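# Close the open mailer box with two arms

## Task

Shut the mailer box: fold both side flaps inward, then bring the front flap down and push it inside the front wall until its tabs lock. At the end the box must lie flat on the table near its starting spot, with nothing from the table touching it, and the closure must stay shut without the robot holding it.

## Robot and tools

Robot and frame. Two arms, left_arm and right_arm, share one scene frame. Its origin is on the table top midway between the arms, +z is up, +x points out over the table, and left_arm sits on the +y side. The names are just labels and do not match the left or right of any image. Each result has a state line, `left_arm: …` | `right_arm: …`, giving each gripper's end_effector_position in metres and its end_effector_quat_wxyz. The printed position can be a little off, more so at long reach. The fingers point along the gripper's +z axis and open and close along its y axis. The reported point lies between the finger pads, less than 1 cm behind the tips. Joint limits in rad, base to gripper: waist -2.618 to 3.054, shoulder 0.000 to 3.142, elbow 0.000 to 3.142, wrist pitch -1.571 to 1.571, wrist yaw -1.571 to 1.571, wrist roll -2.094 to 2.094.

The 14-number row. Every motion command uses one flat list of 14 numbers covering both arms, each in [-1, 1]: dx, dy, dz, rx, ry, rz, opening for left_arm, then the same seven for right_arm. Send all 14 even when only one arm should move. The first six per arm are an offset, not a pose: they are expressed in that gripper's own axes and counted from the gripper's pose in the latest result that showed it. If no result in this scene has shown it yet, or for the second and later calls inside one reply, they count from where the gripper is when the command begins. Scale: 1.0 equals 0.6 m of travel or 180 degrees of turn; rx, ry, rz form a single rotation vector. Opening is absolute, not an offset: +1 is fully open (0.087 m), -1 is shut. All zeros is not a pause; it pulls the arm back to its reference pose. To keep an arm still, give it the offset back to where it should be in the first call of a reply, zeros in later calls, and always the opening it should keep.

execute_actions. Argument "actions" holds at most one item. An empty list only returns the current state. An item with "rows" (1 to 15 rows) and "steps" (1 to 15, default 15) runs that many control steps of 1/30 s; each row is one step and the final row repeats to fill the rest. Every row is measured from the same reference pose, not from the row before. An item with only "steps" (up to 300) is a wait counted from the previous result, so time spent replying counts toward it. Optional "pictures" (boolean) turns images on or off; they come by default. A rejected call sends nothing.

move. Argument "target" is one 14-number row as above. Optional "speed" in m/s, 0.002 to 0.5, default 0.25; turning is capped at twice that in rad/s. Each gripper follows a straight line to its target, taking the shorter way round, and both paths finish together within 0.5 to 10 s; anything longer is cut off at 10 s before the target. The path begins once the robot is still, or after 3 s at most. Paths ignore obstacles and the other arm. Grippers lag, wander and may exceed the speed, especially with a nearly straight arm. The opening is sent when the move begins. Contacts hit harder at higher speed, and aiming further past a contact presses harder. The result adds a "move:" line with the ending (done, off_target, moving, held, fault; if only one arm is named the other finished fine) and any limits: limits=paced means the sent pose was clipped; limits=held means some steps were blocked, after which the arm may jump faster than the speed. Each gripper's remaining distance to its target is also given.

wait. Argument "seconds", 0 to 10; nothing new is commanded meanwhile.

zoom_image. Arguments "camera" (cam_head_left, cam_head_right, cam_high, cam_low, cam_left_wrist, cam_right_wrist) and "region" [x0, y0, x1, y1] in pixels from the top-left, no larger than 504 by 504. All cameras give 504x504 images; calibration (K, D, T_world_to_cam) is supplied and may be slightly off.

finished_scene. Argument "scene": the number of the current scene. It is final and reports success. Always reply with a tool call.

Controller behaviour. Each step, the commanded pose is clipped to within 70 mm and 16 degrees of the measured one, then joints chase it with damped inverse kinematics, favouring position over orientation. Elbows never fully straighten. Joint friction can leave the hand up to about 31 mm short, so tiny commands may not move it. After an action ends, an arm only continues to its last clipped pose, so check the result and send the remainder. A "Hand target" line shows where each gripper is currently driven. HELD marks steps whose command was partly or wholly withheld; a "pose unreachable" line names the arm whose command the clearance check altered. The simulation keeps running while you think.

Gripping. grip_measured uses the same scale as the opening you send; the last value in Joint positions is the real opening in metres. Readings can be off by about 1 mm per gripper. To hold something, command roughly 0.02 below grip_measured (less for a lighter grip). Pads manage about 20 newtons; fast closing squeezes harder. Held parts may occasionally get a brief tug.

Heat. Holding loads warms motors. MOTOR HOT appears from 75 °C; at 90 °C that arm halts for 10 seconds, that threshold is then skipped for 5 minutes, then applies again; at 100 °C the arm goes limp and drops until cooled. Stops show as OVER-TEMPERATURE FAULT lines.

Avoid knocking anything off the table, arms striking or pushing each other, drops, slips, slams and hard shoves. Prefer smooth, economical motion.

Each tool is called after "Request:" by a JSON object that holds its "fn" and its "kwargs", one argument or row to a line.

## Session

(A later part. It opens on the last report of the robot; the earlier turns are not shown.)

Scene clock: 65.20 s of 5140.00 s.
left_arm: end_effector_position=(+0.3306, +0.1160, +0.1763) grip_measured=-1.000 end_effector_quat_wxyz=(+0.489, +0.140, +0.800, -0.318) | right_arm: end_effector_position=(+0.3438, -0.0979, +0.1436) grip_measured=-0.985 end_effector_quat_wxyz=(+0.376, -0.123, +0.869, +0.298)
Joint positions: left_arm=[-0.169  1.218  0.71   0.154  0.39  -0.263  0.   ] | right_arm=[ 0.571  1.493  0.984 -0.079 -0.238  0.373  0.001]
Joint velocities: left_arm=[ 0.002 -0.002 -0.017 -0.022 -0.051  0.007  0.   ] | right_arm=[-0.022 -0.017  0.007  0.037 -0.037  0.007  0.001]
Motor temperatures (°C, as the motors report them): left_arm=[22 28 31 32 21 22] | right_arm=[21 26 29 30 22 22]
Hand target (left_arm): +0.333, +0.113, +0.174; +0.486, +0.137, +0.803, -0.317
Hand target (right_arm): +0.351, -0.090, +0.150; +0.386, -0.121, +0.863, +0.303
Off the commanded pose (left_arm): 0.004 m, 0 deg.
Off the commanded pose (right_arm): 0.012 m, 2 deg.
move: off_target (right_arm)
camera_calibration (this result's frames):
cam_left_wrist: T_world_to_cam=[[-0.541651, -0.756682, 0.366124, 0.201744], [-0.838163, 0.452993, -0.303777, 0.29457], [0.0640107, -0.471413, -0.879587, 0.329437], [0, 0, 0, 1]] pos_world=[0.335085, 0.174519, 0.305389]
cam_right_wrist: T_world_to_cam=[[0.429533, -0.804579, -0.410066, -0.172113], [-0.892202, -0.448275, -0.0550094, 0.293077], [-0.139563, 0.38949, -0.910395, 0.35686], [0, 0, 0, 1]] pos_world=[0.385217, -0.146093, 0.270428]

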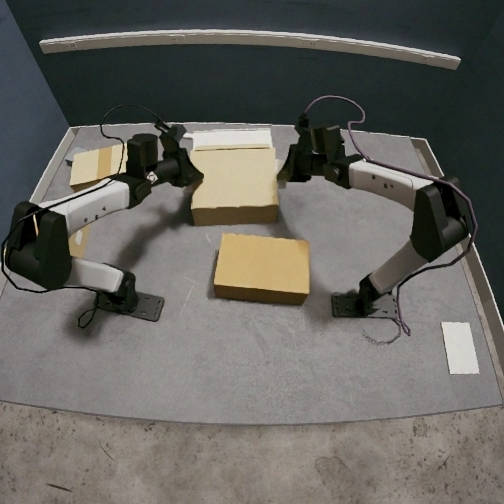

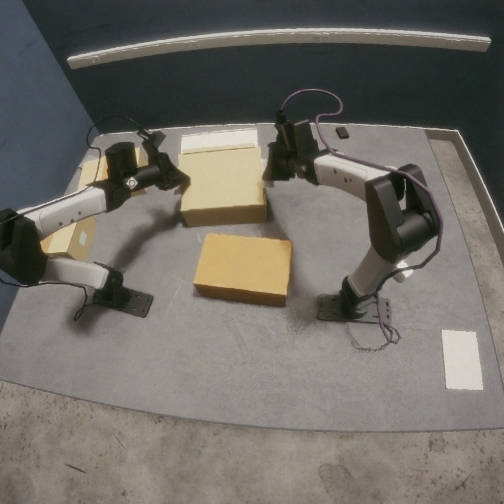

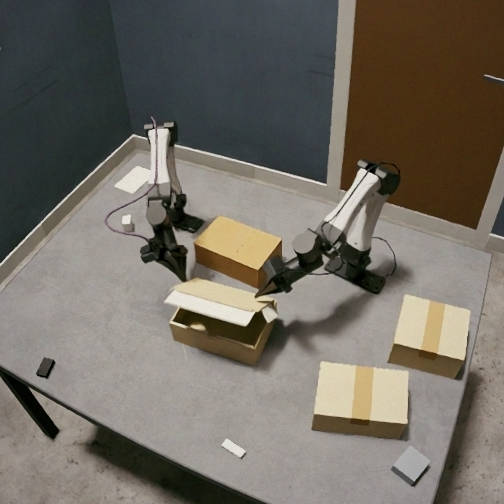

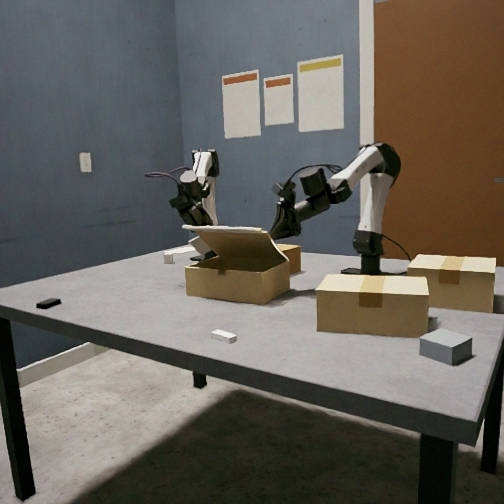

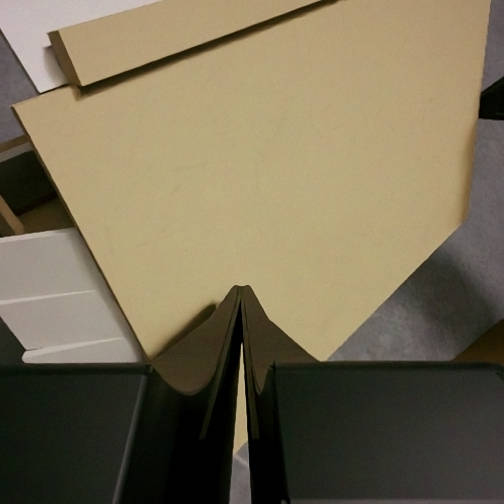

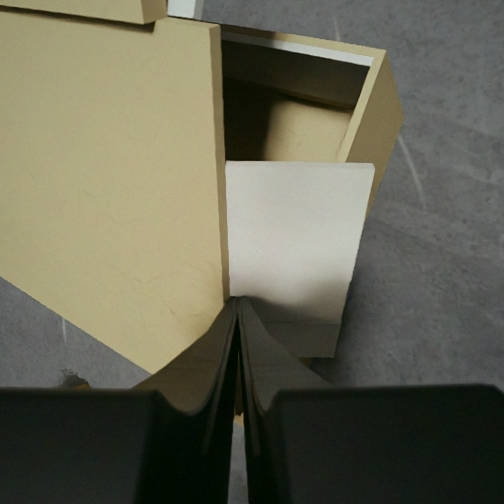

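Request:
{"fn": "move", "kwargs": {
  "target": [-0.03,0.03,-0.2,0,0,0,-1,-0.03,-0.03,-0.2,0,0,0,-1],
  "speed": 0.15
}}

Request:
{"fn": "move", "kwargs": {
  "target": [0,0,0,-0.252,-0.104,-0.478,-1,0,0,0,0.171,-0.157,0.48,-1],
  "speed": 0.4
}}

Scene clock: 78.30 s of 5140.00 s.
left_arm: end_effector_position=(+0.2666, +0.2064, +0.2225) grip_measured=-1.000 end_effector_quat_wxyz=(+0.493, +0.145, +0.799, -0.314) | right_arm: end_effector_position=(+0.2924, -0.1829, +0.1980) grip_measured=-0.985 end_effector_quat_wxyz=(+0.363, -0.117, +0.876, +0.297)
Joint positions: left_arm=[ 0.229  0.855  0.751 -0.347  0.755 -0.068  0.   ] | right_arm=[ 0.355  1.164  0.984 -0.479 -0.415  0.25   0.001]
Joint velocities: left_arm=[-0.017 -0.032  0.002 -0.051 -0.081 -0.007  0.   ] | right_arm=[-0.007 -0.012  0.007  0.037  0.007  0.007 -0.   ]
Motor temperatures (°C, as the motors report them): left_arm=[22 28 32 32 21 22] | right_arm=[21 27 31 31 22 22]
Hand target (left_arm): +0.264, +0.208, +0.224; +0.489, +0.143, +0.801, -0.313
Hand target (right_arm): +0.293, -0.184, +0.212; +0.377, -0.122, +0.868, +0.299
Off the commanded pose (left_arm): 0.003 m, 1 deg.
Off the commanded pose (right_arm): 0.016 m, 2 deg.
After step 90, 8.57 s passed at rest.
move: off_target (right_arm)
camera_calibration (this result's frames):
cam_left_wrist: T_world_to_cam=[[-0.546812, -0.759213, 0.352976, 0.223425], [-0.833917, 0.456255, -0.310506, 0.213726], [0.0746935, -0.464141, -0.882607, 0.413127], [0, 0, 0, 1]] pos_world=[0.269543, 0.263863, 0.352128]
cam_right_wrist: T_world_to_cam=[[0.412647, -0.808693, -0.41921, -0.190098], [-0.895559, -0.444268, -0.0245057, 0.207714], [-0.166424, 0.38554, -0.907558, 0.438875], [0, 0, 0, 1]] pos_world=[0.337503, -0.230655, 0.323704]

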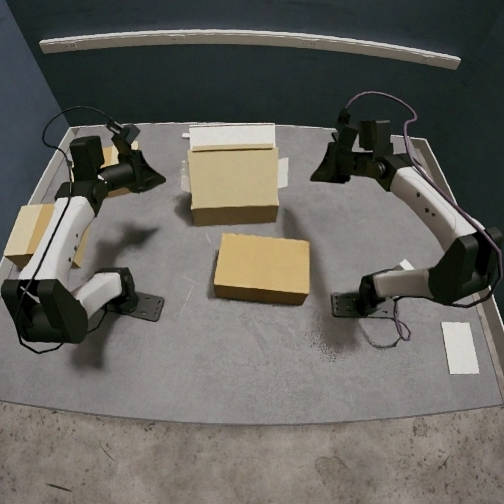

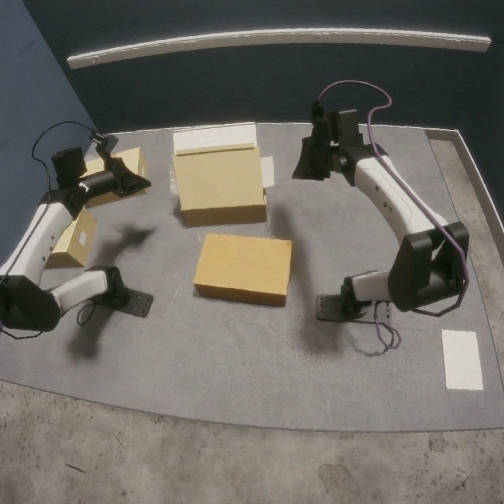

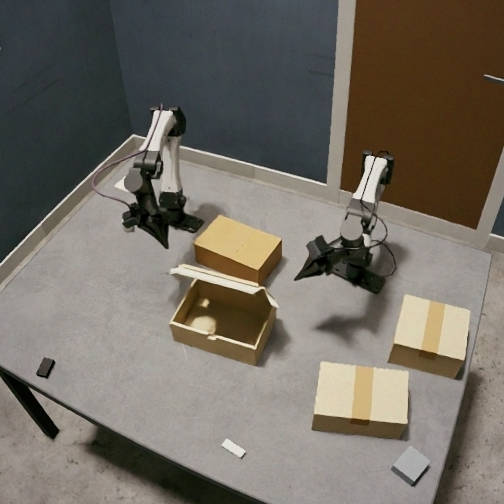

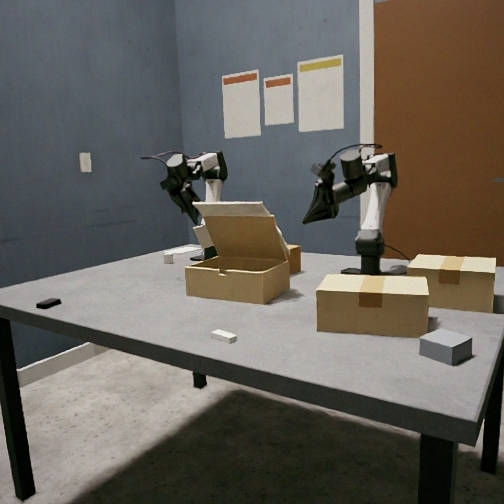

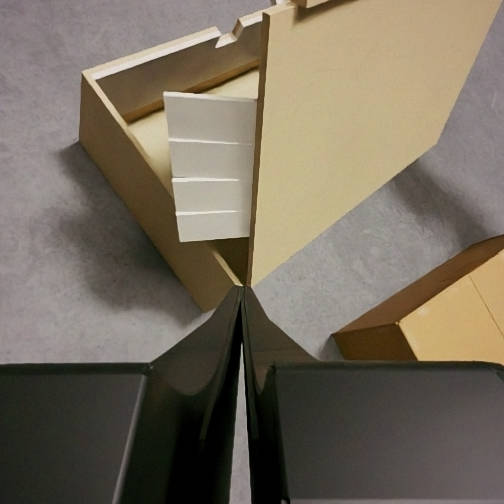

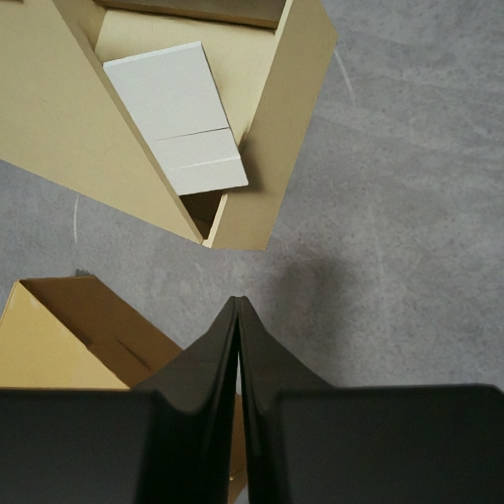

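Scene clock: 81.20 s of 5140.00 s.
left_arm: end_effector_position=(+0.2683, +0.2067, +0.2245) grip_measured=-1.000 end_effector_quat_wxyz=(-0.273, +0.651, -0.649, +0.283) | right_arm: end_effector_position=(+0.2904, -0.1860, +0.1948) grip_measured=-0.985 end_effector_quat_wxyz=(+0.261, +0.650, +0.665, +0.260)
Joint positions: left_arm=[-0.248  0.926  0.984 -0.863 -0.285 -1.874  0.   ] | right_arm=[ 0.714  1.156  1.024 -0.8    0.432  2.071  0.001]
Joint velocities: left_arm=[-0.017  0.002 -0.007  0.022 -0.007  0.066  0.   ] | right_arm=[-0.002 -0.007  0.022  0.022 -0.022 -0.022  0.   ]
Motor temperatures (°C, as the motors report them): left_arm=[22 27 33 32 21 22] | right_arm=[21 26 31 31 22 22]
Hand target (left_arm): +0.266, +0.206, +0.222; -0.267, +0.653, -0.654, +0.272
Hand target (right_arm): +0.293, -0.184, +0.197; +0.261, +0.652, +0.663, +0.257
Off the commanded pose (left_arm): 0.003 m, 1 deg.
Off the commanded pose (right_arm): 0.005 m, 2 deg.
joint sent to its limit (right arm) — the command would take joint 6 (wrist roll) past its upper limit, so that joint was sent only as far as its limit.
move: done
camera_calibration (this result's frames):
cam_left_wrist: T_world_to_cam=[[0.688498, 0.000178788, 0.725239, -0.348105], [-0.568258, -0.621201, 0.539623, 0.176185], [0.450615, -0.783651, -0.427594, 0.27798], [0, 0, 0, 1]] pos_world=[0.214525, 0.327348, 0.276248]
cam_right_wrist: T_world_to_cam=[[-0.742099, -0.0263693, -0.669772, 0.336497], [-0.526084, 0.642107, 0.557615, 0.185865], [0.415361, 0.766162, -0.490379, 0.257485], [0, 0, 0, 1]] pos_world=[0.240545, -0.307747, 0.248]

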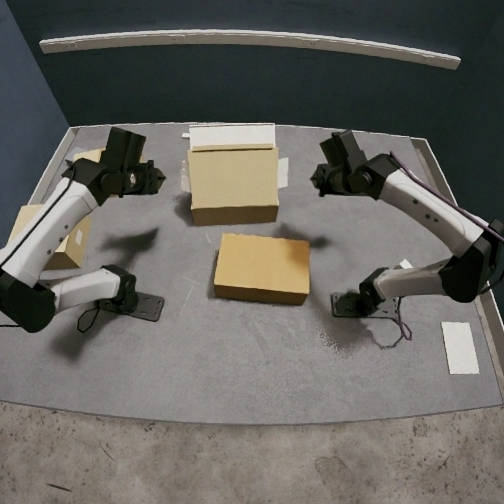

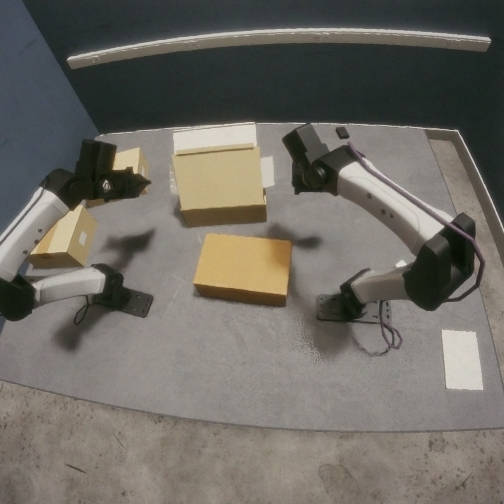

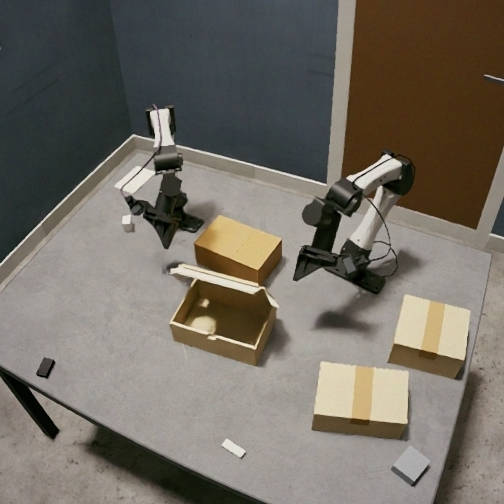

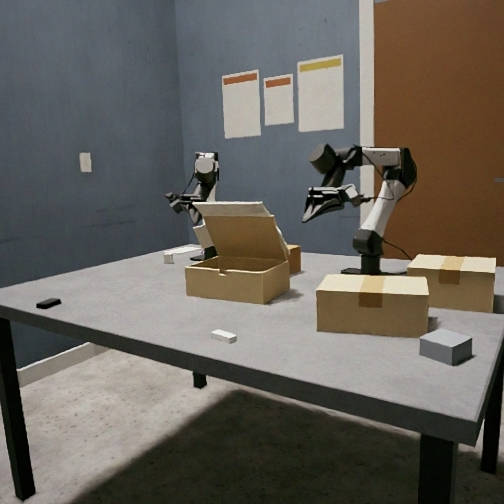

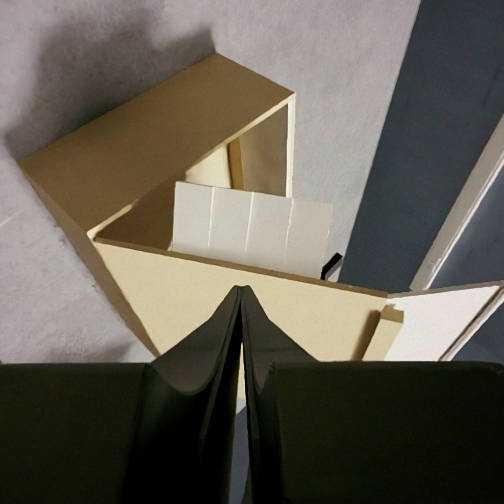

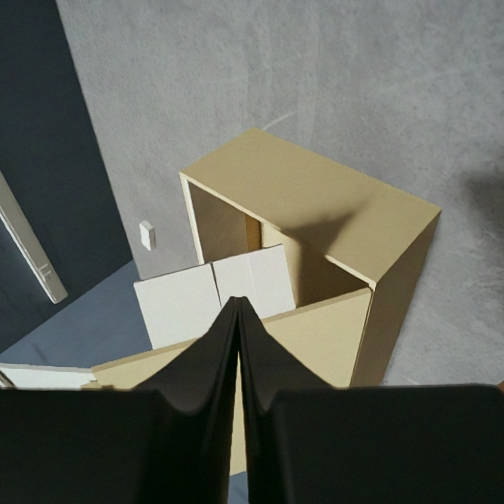

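Request:
{"fn": "move", "kwargs": {
  "target": [-0.03,-0.03,0.21,0,0.08,0,-1,0,0.04,0.18,0,0.08,0,-1],
  "speed": 0.15
}}

Scene clock: 86.20 s of 5140.00 s.
left_arm: end_effector_position=(+0.3748, +0.2234, +0.1601) grip_measured=-1.000 end_effector_quat_wxyz=(-0.203, +0.604, -0.678, +0.367) | right_arm: end_effector_position=(+0.3807, -0.1832, +0.1424) grip_measured=-0.985 end_effector_quat_wxyz=(+0.177, +0.613, +0.689, +0.344)
Joint positions: left_arm=[ 0.15   1.317  0.865 -0.279  0.242 -1.582  0.   ] | right_arm=[ 0.373  1.428  0.928 -0.276 -0.029  1.793  0.001]
Joint velocities: left_arm=[ 0.002  0.002  0.022  0.051  0.022 -0.007  0.   ] | right_arm=[-0.002 -0.007 -0.012 -0.007 -0.022  0.022 -0.001]
Motor temperatures (°C, as the motors report them): left_arm=[22 27 33 32 21 22] | right_arm=[21 26 31 30 22 22]
Hand target (left_arm): +0.373, +0.225, +0.150; +0.195, -0.608, +0.679, -0.362
Hand target (right_arm): +0.381, -0.184, +0.135; +0.175, +0.612, +0.692, +0.342
Off the commanded pose (left_arm): 0.010 m, 2 deg.
Off the commanded pose (right_arm): 0.010 m, 1 deg.
After step 90, 0.47 s passed at rest.
move: done
camera_calibration (this result's frames):
cam_left_wrist: T_world_to_cam=[[0.664897, -0.0069015, 0.746903, -0.367759], [-0.681799, -0.414008, 0.603115, 0.267929], [0.305062, -0.910247, -0.279978, 0.274784], [0, 0, 0, 1]] pos_world=[0.343369, 0.358508, 0.190022]
cam_right_wrist: T_world_to_cam=[[-0.734756, -0.0237647, -0.677915, 0.367348], [-0.61942, 0.430874, 0.656252, 0.243548], [0.2765, 0.902099, -0.331307, 0.247229], [0, 0, 0, 1]] pos_world=[0.35241, -0.319233, 0.171111]

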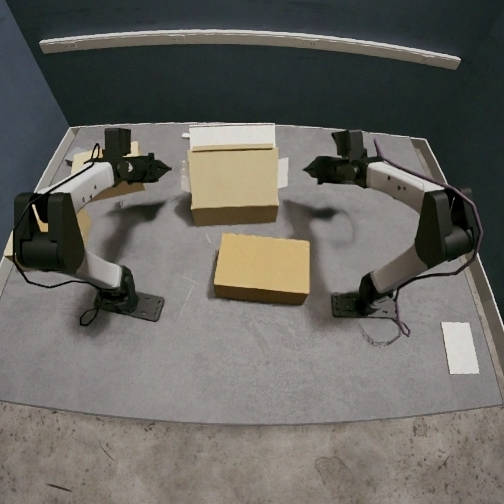

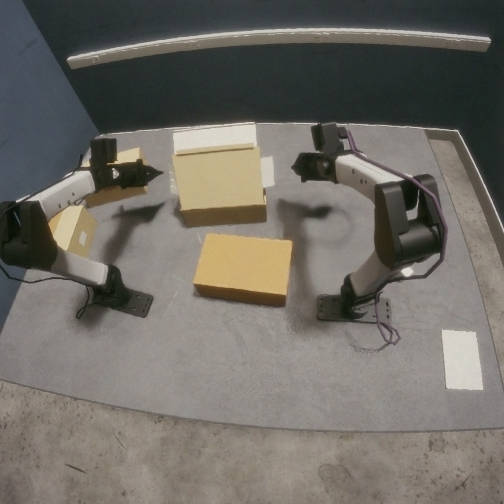

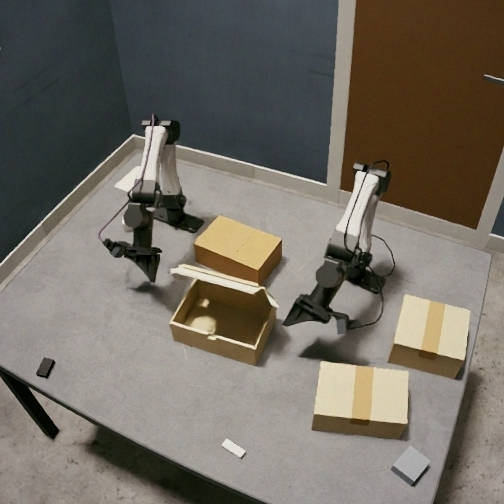

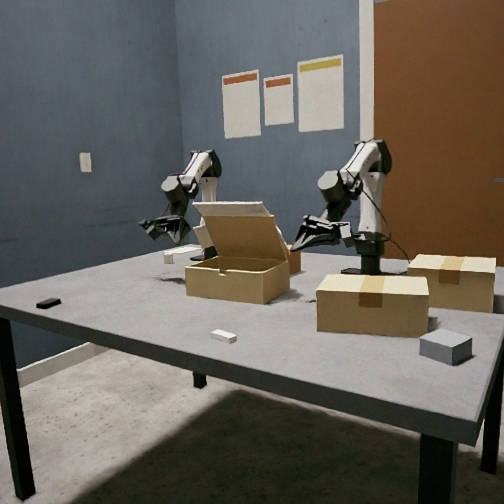

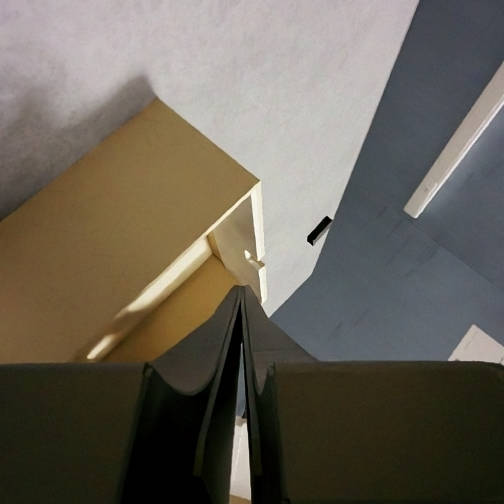

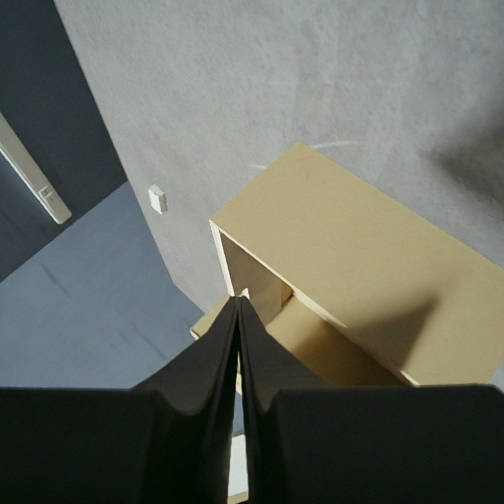

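Request:
{"fn": "move", "kwargs": {
  "target": [0.142,0,0.037,0,0,0,-1,0.134,0,0.035,0,0,0,-1],
  "speed": 0.05
}}

Request:
{"fn": "zoom_image", "kwargs": {
  "camera": "cam_high",
  "region": [140, 220, 310, 370]
}}

Scene clock: 90.63 s of 5140.00 s.
left_arm: end_effector_position=(+0.3727, +0.1431, +0.1584) grip_measured=-1.000 end_effector_quat_wxyz=(-0.204, +0.609, -0.676, +0.361) | right_arm: end_effector_position=(+0.3803, -0.1129, +0.1382) grip_measured=-0.985 end_effector_quat_wxyz=(+0.188, +0.616, +0.688, +0.335)
Joint positions: left_arm=[-0.163  1.365  0.898 -0.247 -0.006 -1.795  0.   ] | right_arm=[ 0.606  1.552  1.035 -0.279  0.164  1.955  0.001]
Joint velocities: left_arm=[-0.007 -0.017 -0.007  0.007 -0.066  0.081  0.   ] | right_arm=[ 0.002  0.012 -0.002 -0.022  0.007  0.037 -0.001]
Motor temperatures (°C, as the motors report them): left_arm=[22 27 33 32 21 22] | right_arm=[21 26 31 30 22 22]
Hand target (left_arm): +0.376, +0.135, +0.161; +0.199, -0.605, +0.677, -0.369
Hand target (right_arm): +0.381, -0.101, +0.143; +0.178, +0.613, +0.690, +0.343
Off the commanded pose (left_arm): 0.008 m, 1 deg.
Off the commanded pose (right_arm): 0.013 m, 2 deg.
move: off_target (right_arm)
camera_calibration (this result's frames):
cam_left_wrist: T_world_to_cam=[[0.671408, -0.00357509, 0.74108, -0.36764], [-0.671523, -0.425928, 0.606336, 0.23165], [0.313478, -0.90475, -0.288372, 0.199198], [0, 0, 0, 1]] pos_world=[0.33995, 0.277576, 0.189436]
cam_right_wrist: T_world_to_cam=[[-0.73385, -0.0272717, -0.678764, 0.365254], [-0.61316, 0.456684, 0.644573, 0.2179], [0.292402, 0.889211, -0.351859, 0.177861], [0, 0, 0, 1]] pos_world=[0.349643, -0.247706, 0.170051]

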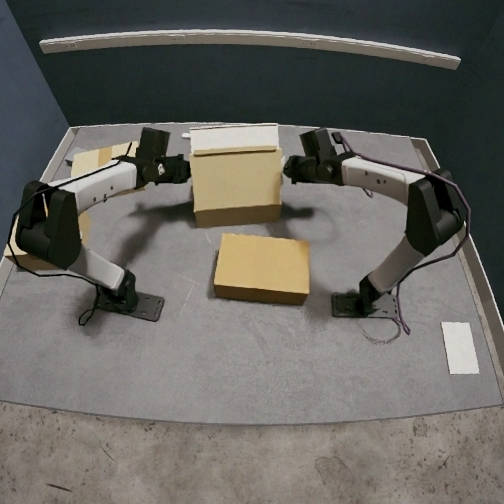

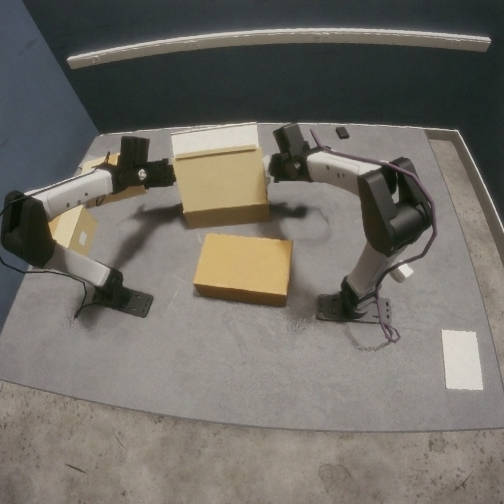

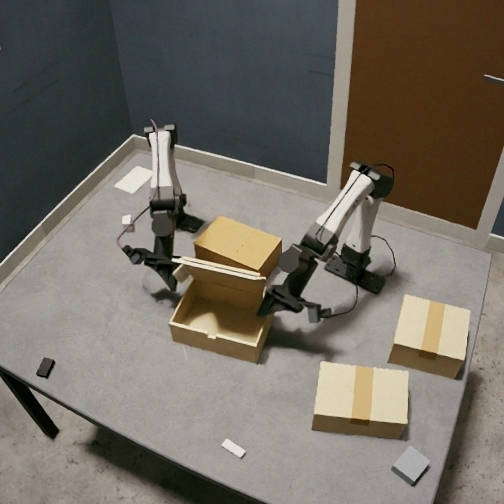

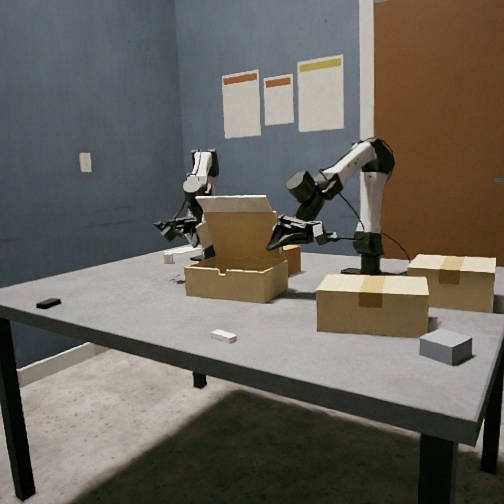

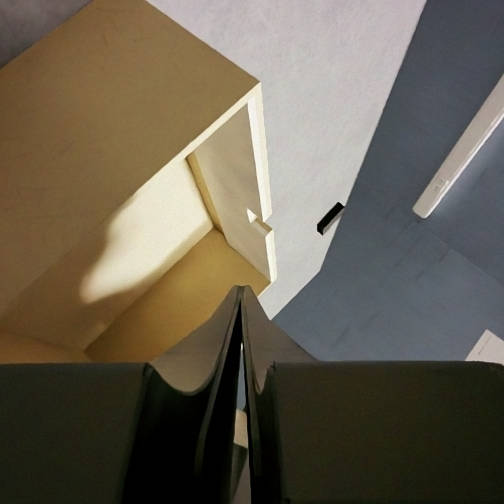

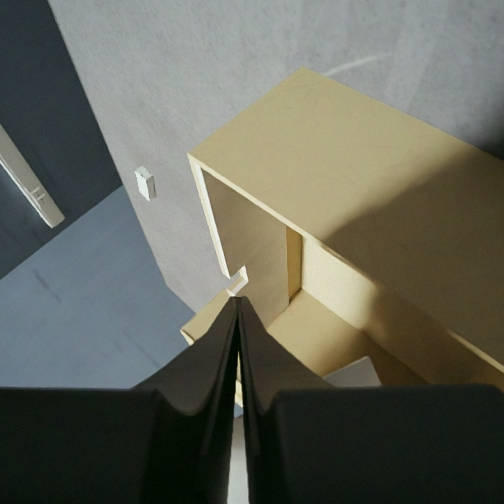

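Region (140, 220, 310, 370) of cam_high's 504x504 image, scaled by 2.965, with more detail than that image has; it fills the top 445 rows of this view, and the rest is white.

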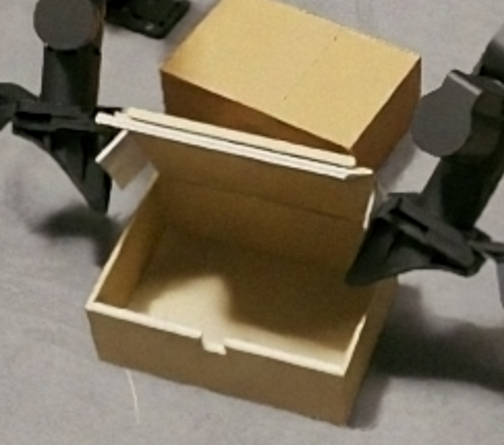

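Request:
{"fn": "execute_actions", "kwargs": {
  "actions": []
}}

Scene clock: 98.80 s of 5140.00 s.
left_arm: end_effector_position=(+0.3728, +0.1431, +0.1585) grip_measured=-1.000 end_effector_quat_wxyz=(-0.204, +0.610, -0.675, +0.362) | right_arm: end_effector_position=(+0.3803, -0.1129, +0.1383) grip_measured=-0.985 end_effector_quat_wxyz=(+0.188, +0.617, +0.687, +0.335)
Joint positions: left_arm=[-0.163  1.365  0.898 -0.247 -0.006 -1.797  0.   ] | right_arm=[ 0.606  1.552  1.035 -0.279  0.164  1.956  0.001]
Joint velocities: left_arm=[ 0.002  0.012 -0.012 -0.051 -0.007 -0.051  0.   ] | right_arm=[-0.012 -0.012 -0.002 -0.066 -0.066 -0.007 -0.   ]
Motor temperatures (°C, as the motors report them): left_arm=[22 27 34 32 21 22] | right_arm=[21 26 32 30 22 22]
Hand target (left_arm): +0.376, +0.135, +0.161; +0.199, -0.605, +0.677, -0.369
Hand target (right_arm): +0.381, -0.101, +0.143; +0.178, +0.612, +0.690, +0.343
Off the commanded pose (left_arm): 0.008 m, 1 deg.
Off the commanded pose (right_arm): 0.013 m, 2 deg.
Steps of this call (steps 1 to 90: nothing new was sent; then 5.17 s passed at rest). Readings (end_effector_position):
1: left_arm (+0.3727, +0.1431, +0.1584) | right_arm (+0.3803, -0.1129, +0.1382)
2: left_arm (+0.3728, +0.1431, +0.1584) | right_arm (+0.3803, -0.1129, +0.1383)
4: left_arm (+0.3727, +0.1430, +0.1584) | right_arm (+0.3803, -0.1129, +0.1383)
8: left_arm (+0.3728, +0.1431, +0.1585) | right_arm (+0.3803, -0.1129, +0.1383)
90: the state above
camera_calibration (this result's frames):
cam_left_wrist: T_world_to_cam=[[0.671698, -0.00157278, 0.740823, -0.368075], [-0.670566, -0.426358, 0.607092, 0.231238], [0.314901, -0.904553, -0.287438, 0.198467], [0, 0, 0, 1]] pos_world=[0.339799, 0.277535, 0.189342]
cam_right_wrist: T_world_to_cam=[[-0.734115, -0.0257869, -0.678535, 0.365555], [-0.612444, 0.456683, 0.645254, 0.217533], [0.293236, 0.889256, -0.351051, 0.177438], [0, 0, 0, 1]] pos_world=[0.349554, -0.247704, 0.169968]

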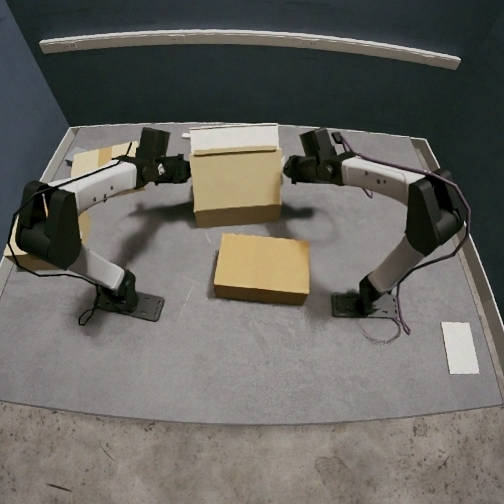

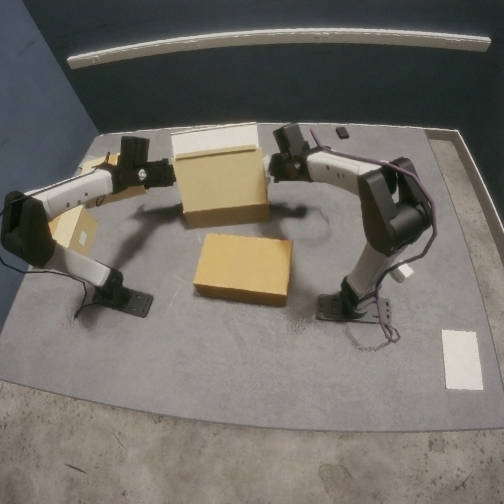

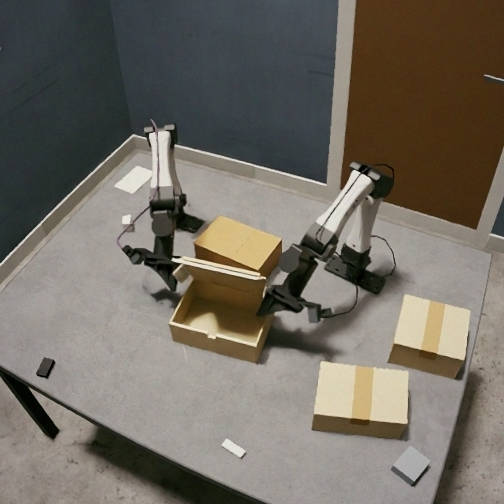

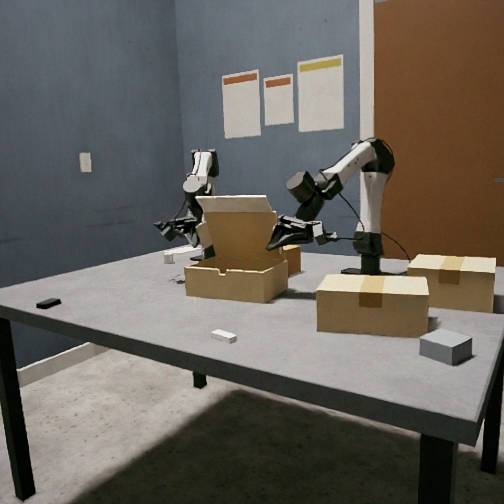

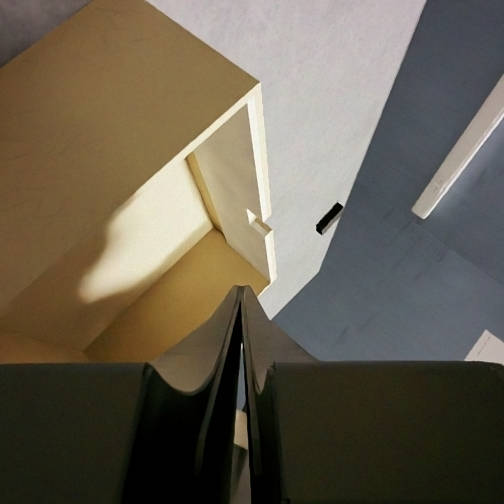

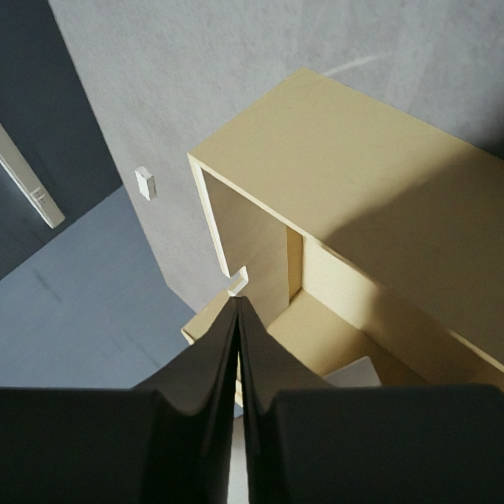

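Request:
{"fn": "move", "kwargs": {
  "target": [0.015,0,0.004,0,0,0,-1, 0.065,0,0.0,0,0,0,-1],
  "speed": 0.05
}}

Request:
{"fn": "zoom_image", "kwargs": {
  "camera": "cam_low",
  "region": [140,180,340,310]
}}

Scene clock: 102.00 s of 5140.00 s.
left_arm: end_effector_position=(+0.3733, +0.1424, +0.1580) grip_measured=-1.000 end_effector_quat_wxyz=(-0.212, +0.614, -0.671, +0.357) | right_arm: end_effector_position=(+0.3731, -0.0873, +0.1391) grip_measured=-0.985 end_effector_quat_wxyz=(+0.197, +0.619, +0.688, +0.324)
Joint positions: left_arm=[-0.179  1.365  0.898 -0.247 -0.04  -1.81   0.   ] | right_arm=[ 0.698  1.594  1.095 -0.327  0.25   2.02   0.001]
Joint velocities: left_arm=[-0.017 -0.002 -0.007  0.007 -0.037 -0.081  0.   ] | right_arm=[ 0.017 -0.007 -0.007 -0.051  0.051 -0.022  0.001]
Motor temperatures (°C, as the motors report them): left_arm=[22 27 34 32 21 22] | right_arm=[21 26 32 30 22 22]
Hand target (left_arm): +0.373, +0.134, +0.158; +0.203, -0.610, +0.675, -0.362
Hand target (right_arm): +0.374, -0.076, +0.145; +0.188, +0.617, +0.687, +0.335
Off the commanded pose (left_arm): 0.009 m, 1 deg.
Off the commanded pose (right_arm): 0.013 m, 2 deg.
move: off_target (right_arm)
camera_calibration (this result's frames):
cam_left_wrist: T_world_to_cam=[[0.668406, 0.00191871, 0.743794, -0.367855], [-0.66534, -0.445486, 0.599053, 0.233616], [0.3325, -0.895287, -0.296489, 0.191168], [0, 0, 0, 1]] pos_world=[0.337748, 0.275928, 0.19034]
cam_right_wrist: T_world_to_cam=[[-0.736065, -0.0339372, -0.67606, 0.361101], [-0.60532, 0.480028, 0.634949, 0.201711], [0.30298, 0.876596, -0.373875, 0.155543], [0, 0, 0, 1]] pos_world=[0.340767, -0.220921, 0.174203]

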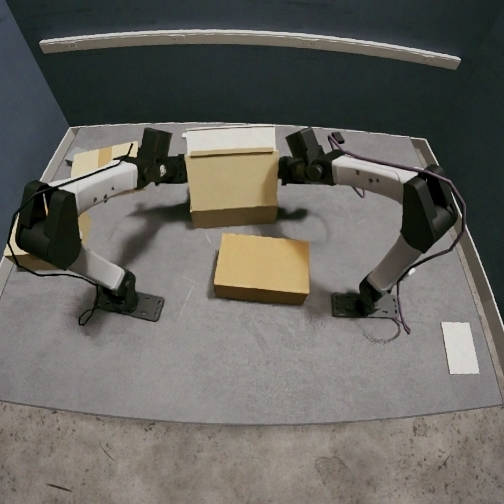

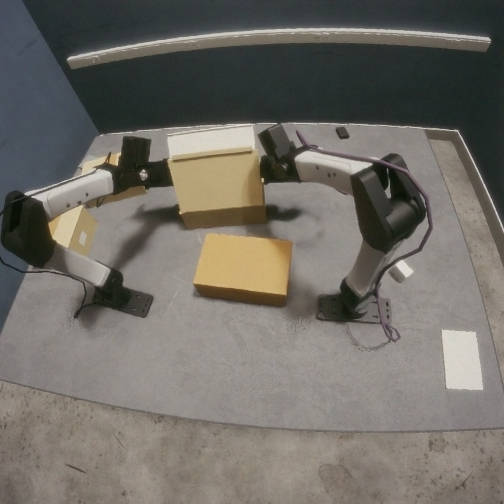

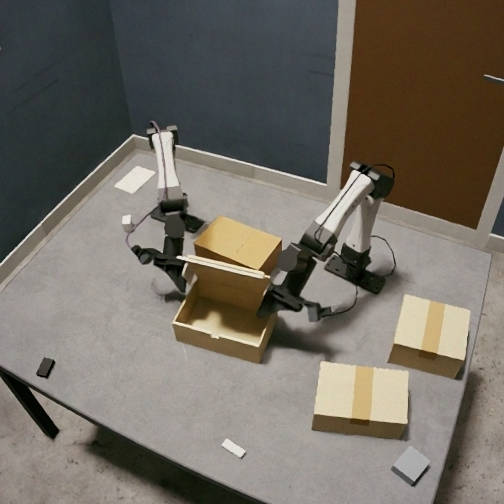

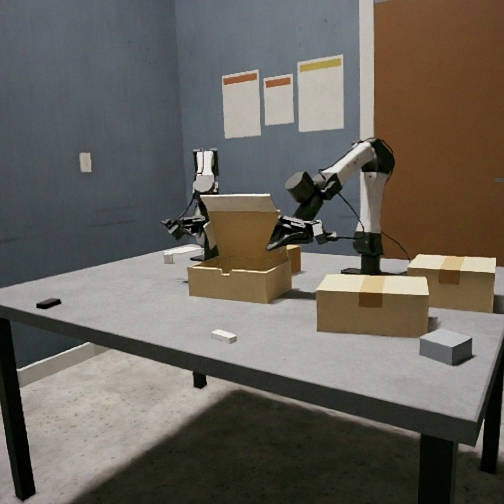

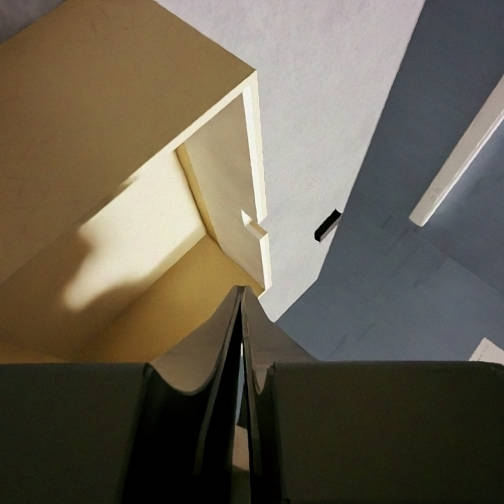

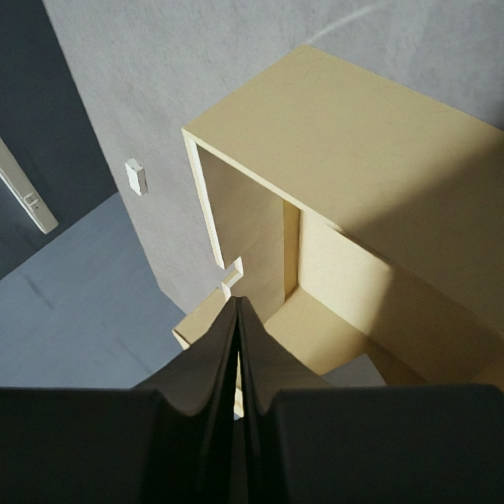

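Region (140, 180, 340, 310) of cam_low's 504x504 image, scaled by 2.520, with more detail than that image has; it fills the top 328 rows of this view, and the rest is white.

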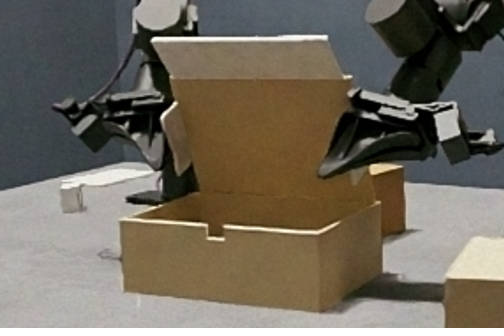

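Request:
{"fn": "move", "kwargs": {
  "target": [0.05,0,0.0,0,0.06,0,-1, 0.04,0,0.0,0,0.06,0,-1],
  "speed": 0.05
}}

Request:
{"fn": "zoom_image", "kwargs": {
  "camera": "cam_low",
  "region": [140,180,340,310]
}}

Request:
{"fn": "zoom_image", "kwargs": {
  "camera": "cam_high",
  "region": [130,230,330,370]
}}

Scene clock: 106.63 s of 5140.00 s.
left_arm: end_effector_position=(+0.3700, +0.1126, +0.1751) grip_measured=-1.000 end_effector_quat_wxyz=(-0.158, +0.572, -0.685, +0.423) | right_arm: end_effector_position=(+0.3693, -0.0634, +0.1502) grip_measured=-0.985 end_effector_quat_wxyz=(+0.135, +0.588, +0.700, +0.383)
Joint positions: left_arm=[-0.174  1.38   0.898 -0.159  0.14  -1.806  0.   ] | right_arm=[ 0.674  1.594  1.07  -0.214  0.071  1.994  0.001]
Joint velocities: left_arm=[ 0.017  0.007 -0.007  0.007 -0.037 -0.022  0.   ] | right_arm=[-0.007 -0.022 -0.007  0.037 -0.095  0.081  0.   ]
Motor temperatures (°C, as the motors report them): left_arm=[22 27 34 32 21 22] | right_arm=[21 27 32 30 22 22]
Hand target (left_arm): +0.369, +0.113, +0.163; +0.149, -0.577, +0.688, -0.414
Hand target (right_arm): +0.369, -0.064, +0.143; +0.132, +0.585, +0.703, +0.382
Off the commanded pose (left_arm): 0.013 m, 2 deg.
Off the commanded pose (right_arm): 0.008 m, 1 deg.
move: off_target (left_arm)
camera_calibration (this result's frames):
cam_left_wrist: T_world_to_cam=[[0.644939, 0.00750483, 0.764198, -0.373783], [-0.734556, -0.269871, 0.622573, 0.209614], [0.210907, -0.962867, -0.168538, 0.200778], [0, 0, 0, 1]] pos_world=[0.352694, 0.252696, 0.188983]
cam_right_wrist: T_world_to_cam=[[-0.730427, -0.0300265, -0.68233, 0.365804], [-0.655177, 0.313001, 0.687585, 0.180774], [0.192924, 0.949278, -0.248297, 0.166282], [0, 0, 0, 1]] pos_world=[0.353553, -0.203447, 0.166589]

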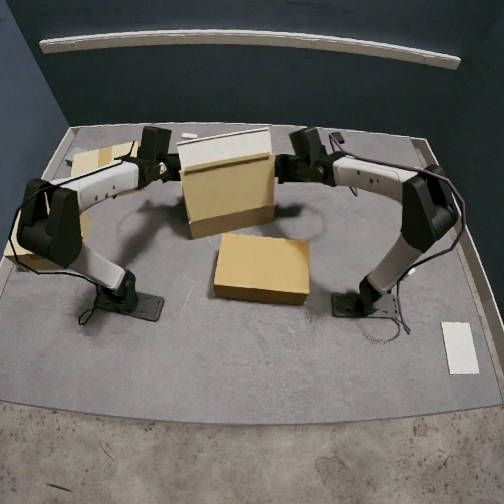

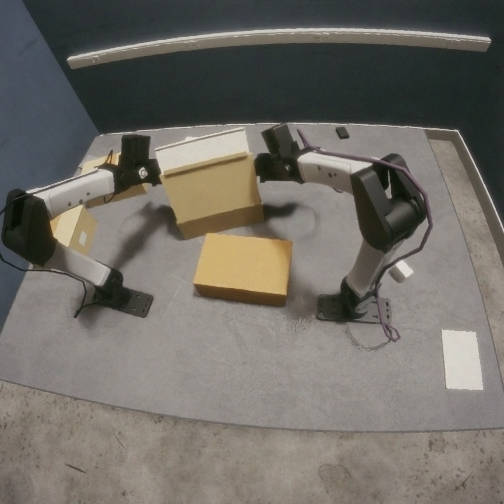

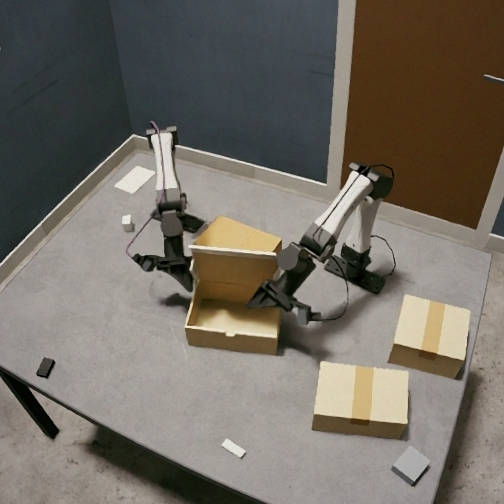

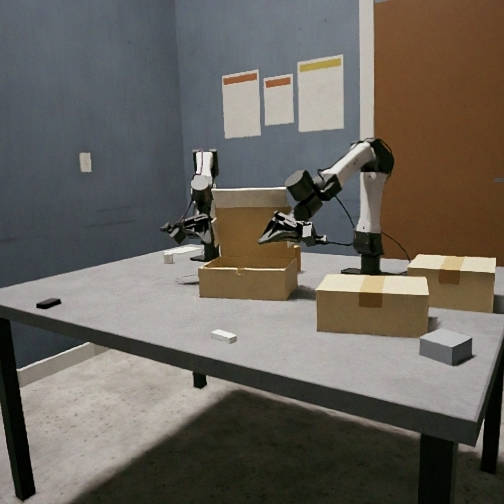

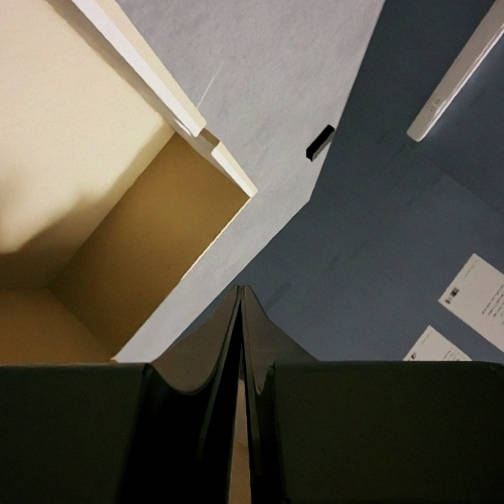

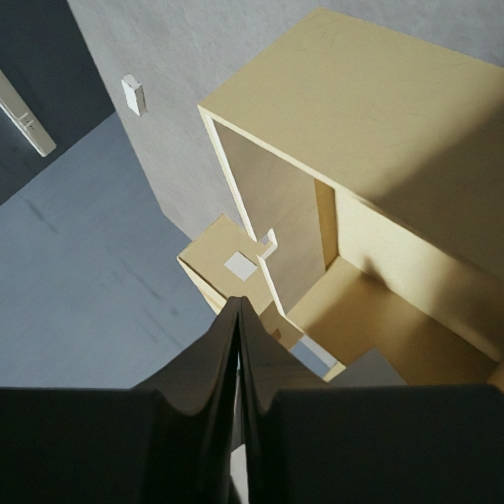

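Region (140, 180, 340, 310) of cam_low's 504x504 image, scaled by 2.520, with more detail than that image has; it fills the top 328 rows of this view, and the rest is white.

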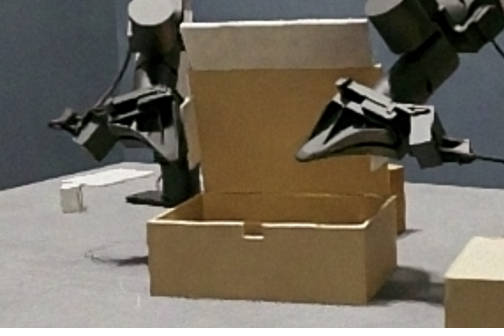

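Region (130, 230, 330, 370) of cam_high's 504x504 image, scaled by 2.520, with more detail than that image has; it fills the top 353 rows of this view, and the rest is white.

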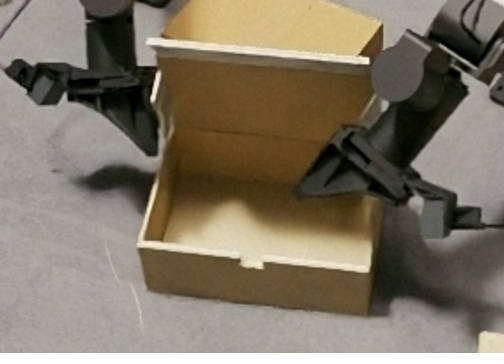

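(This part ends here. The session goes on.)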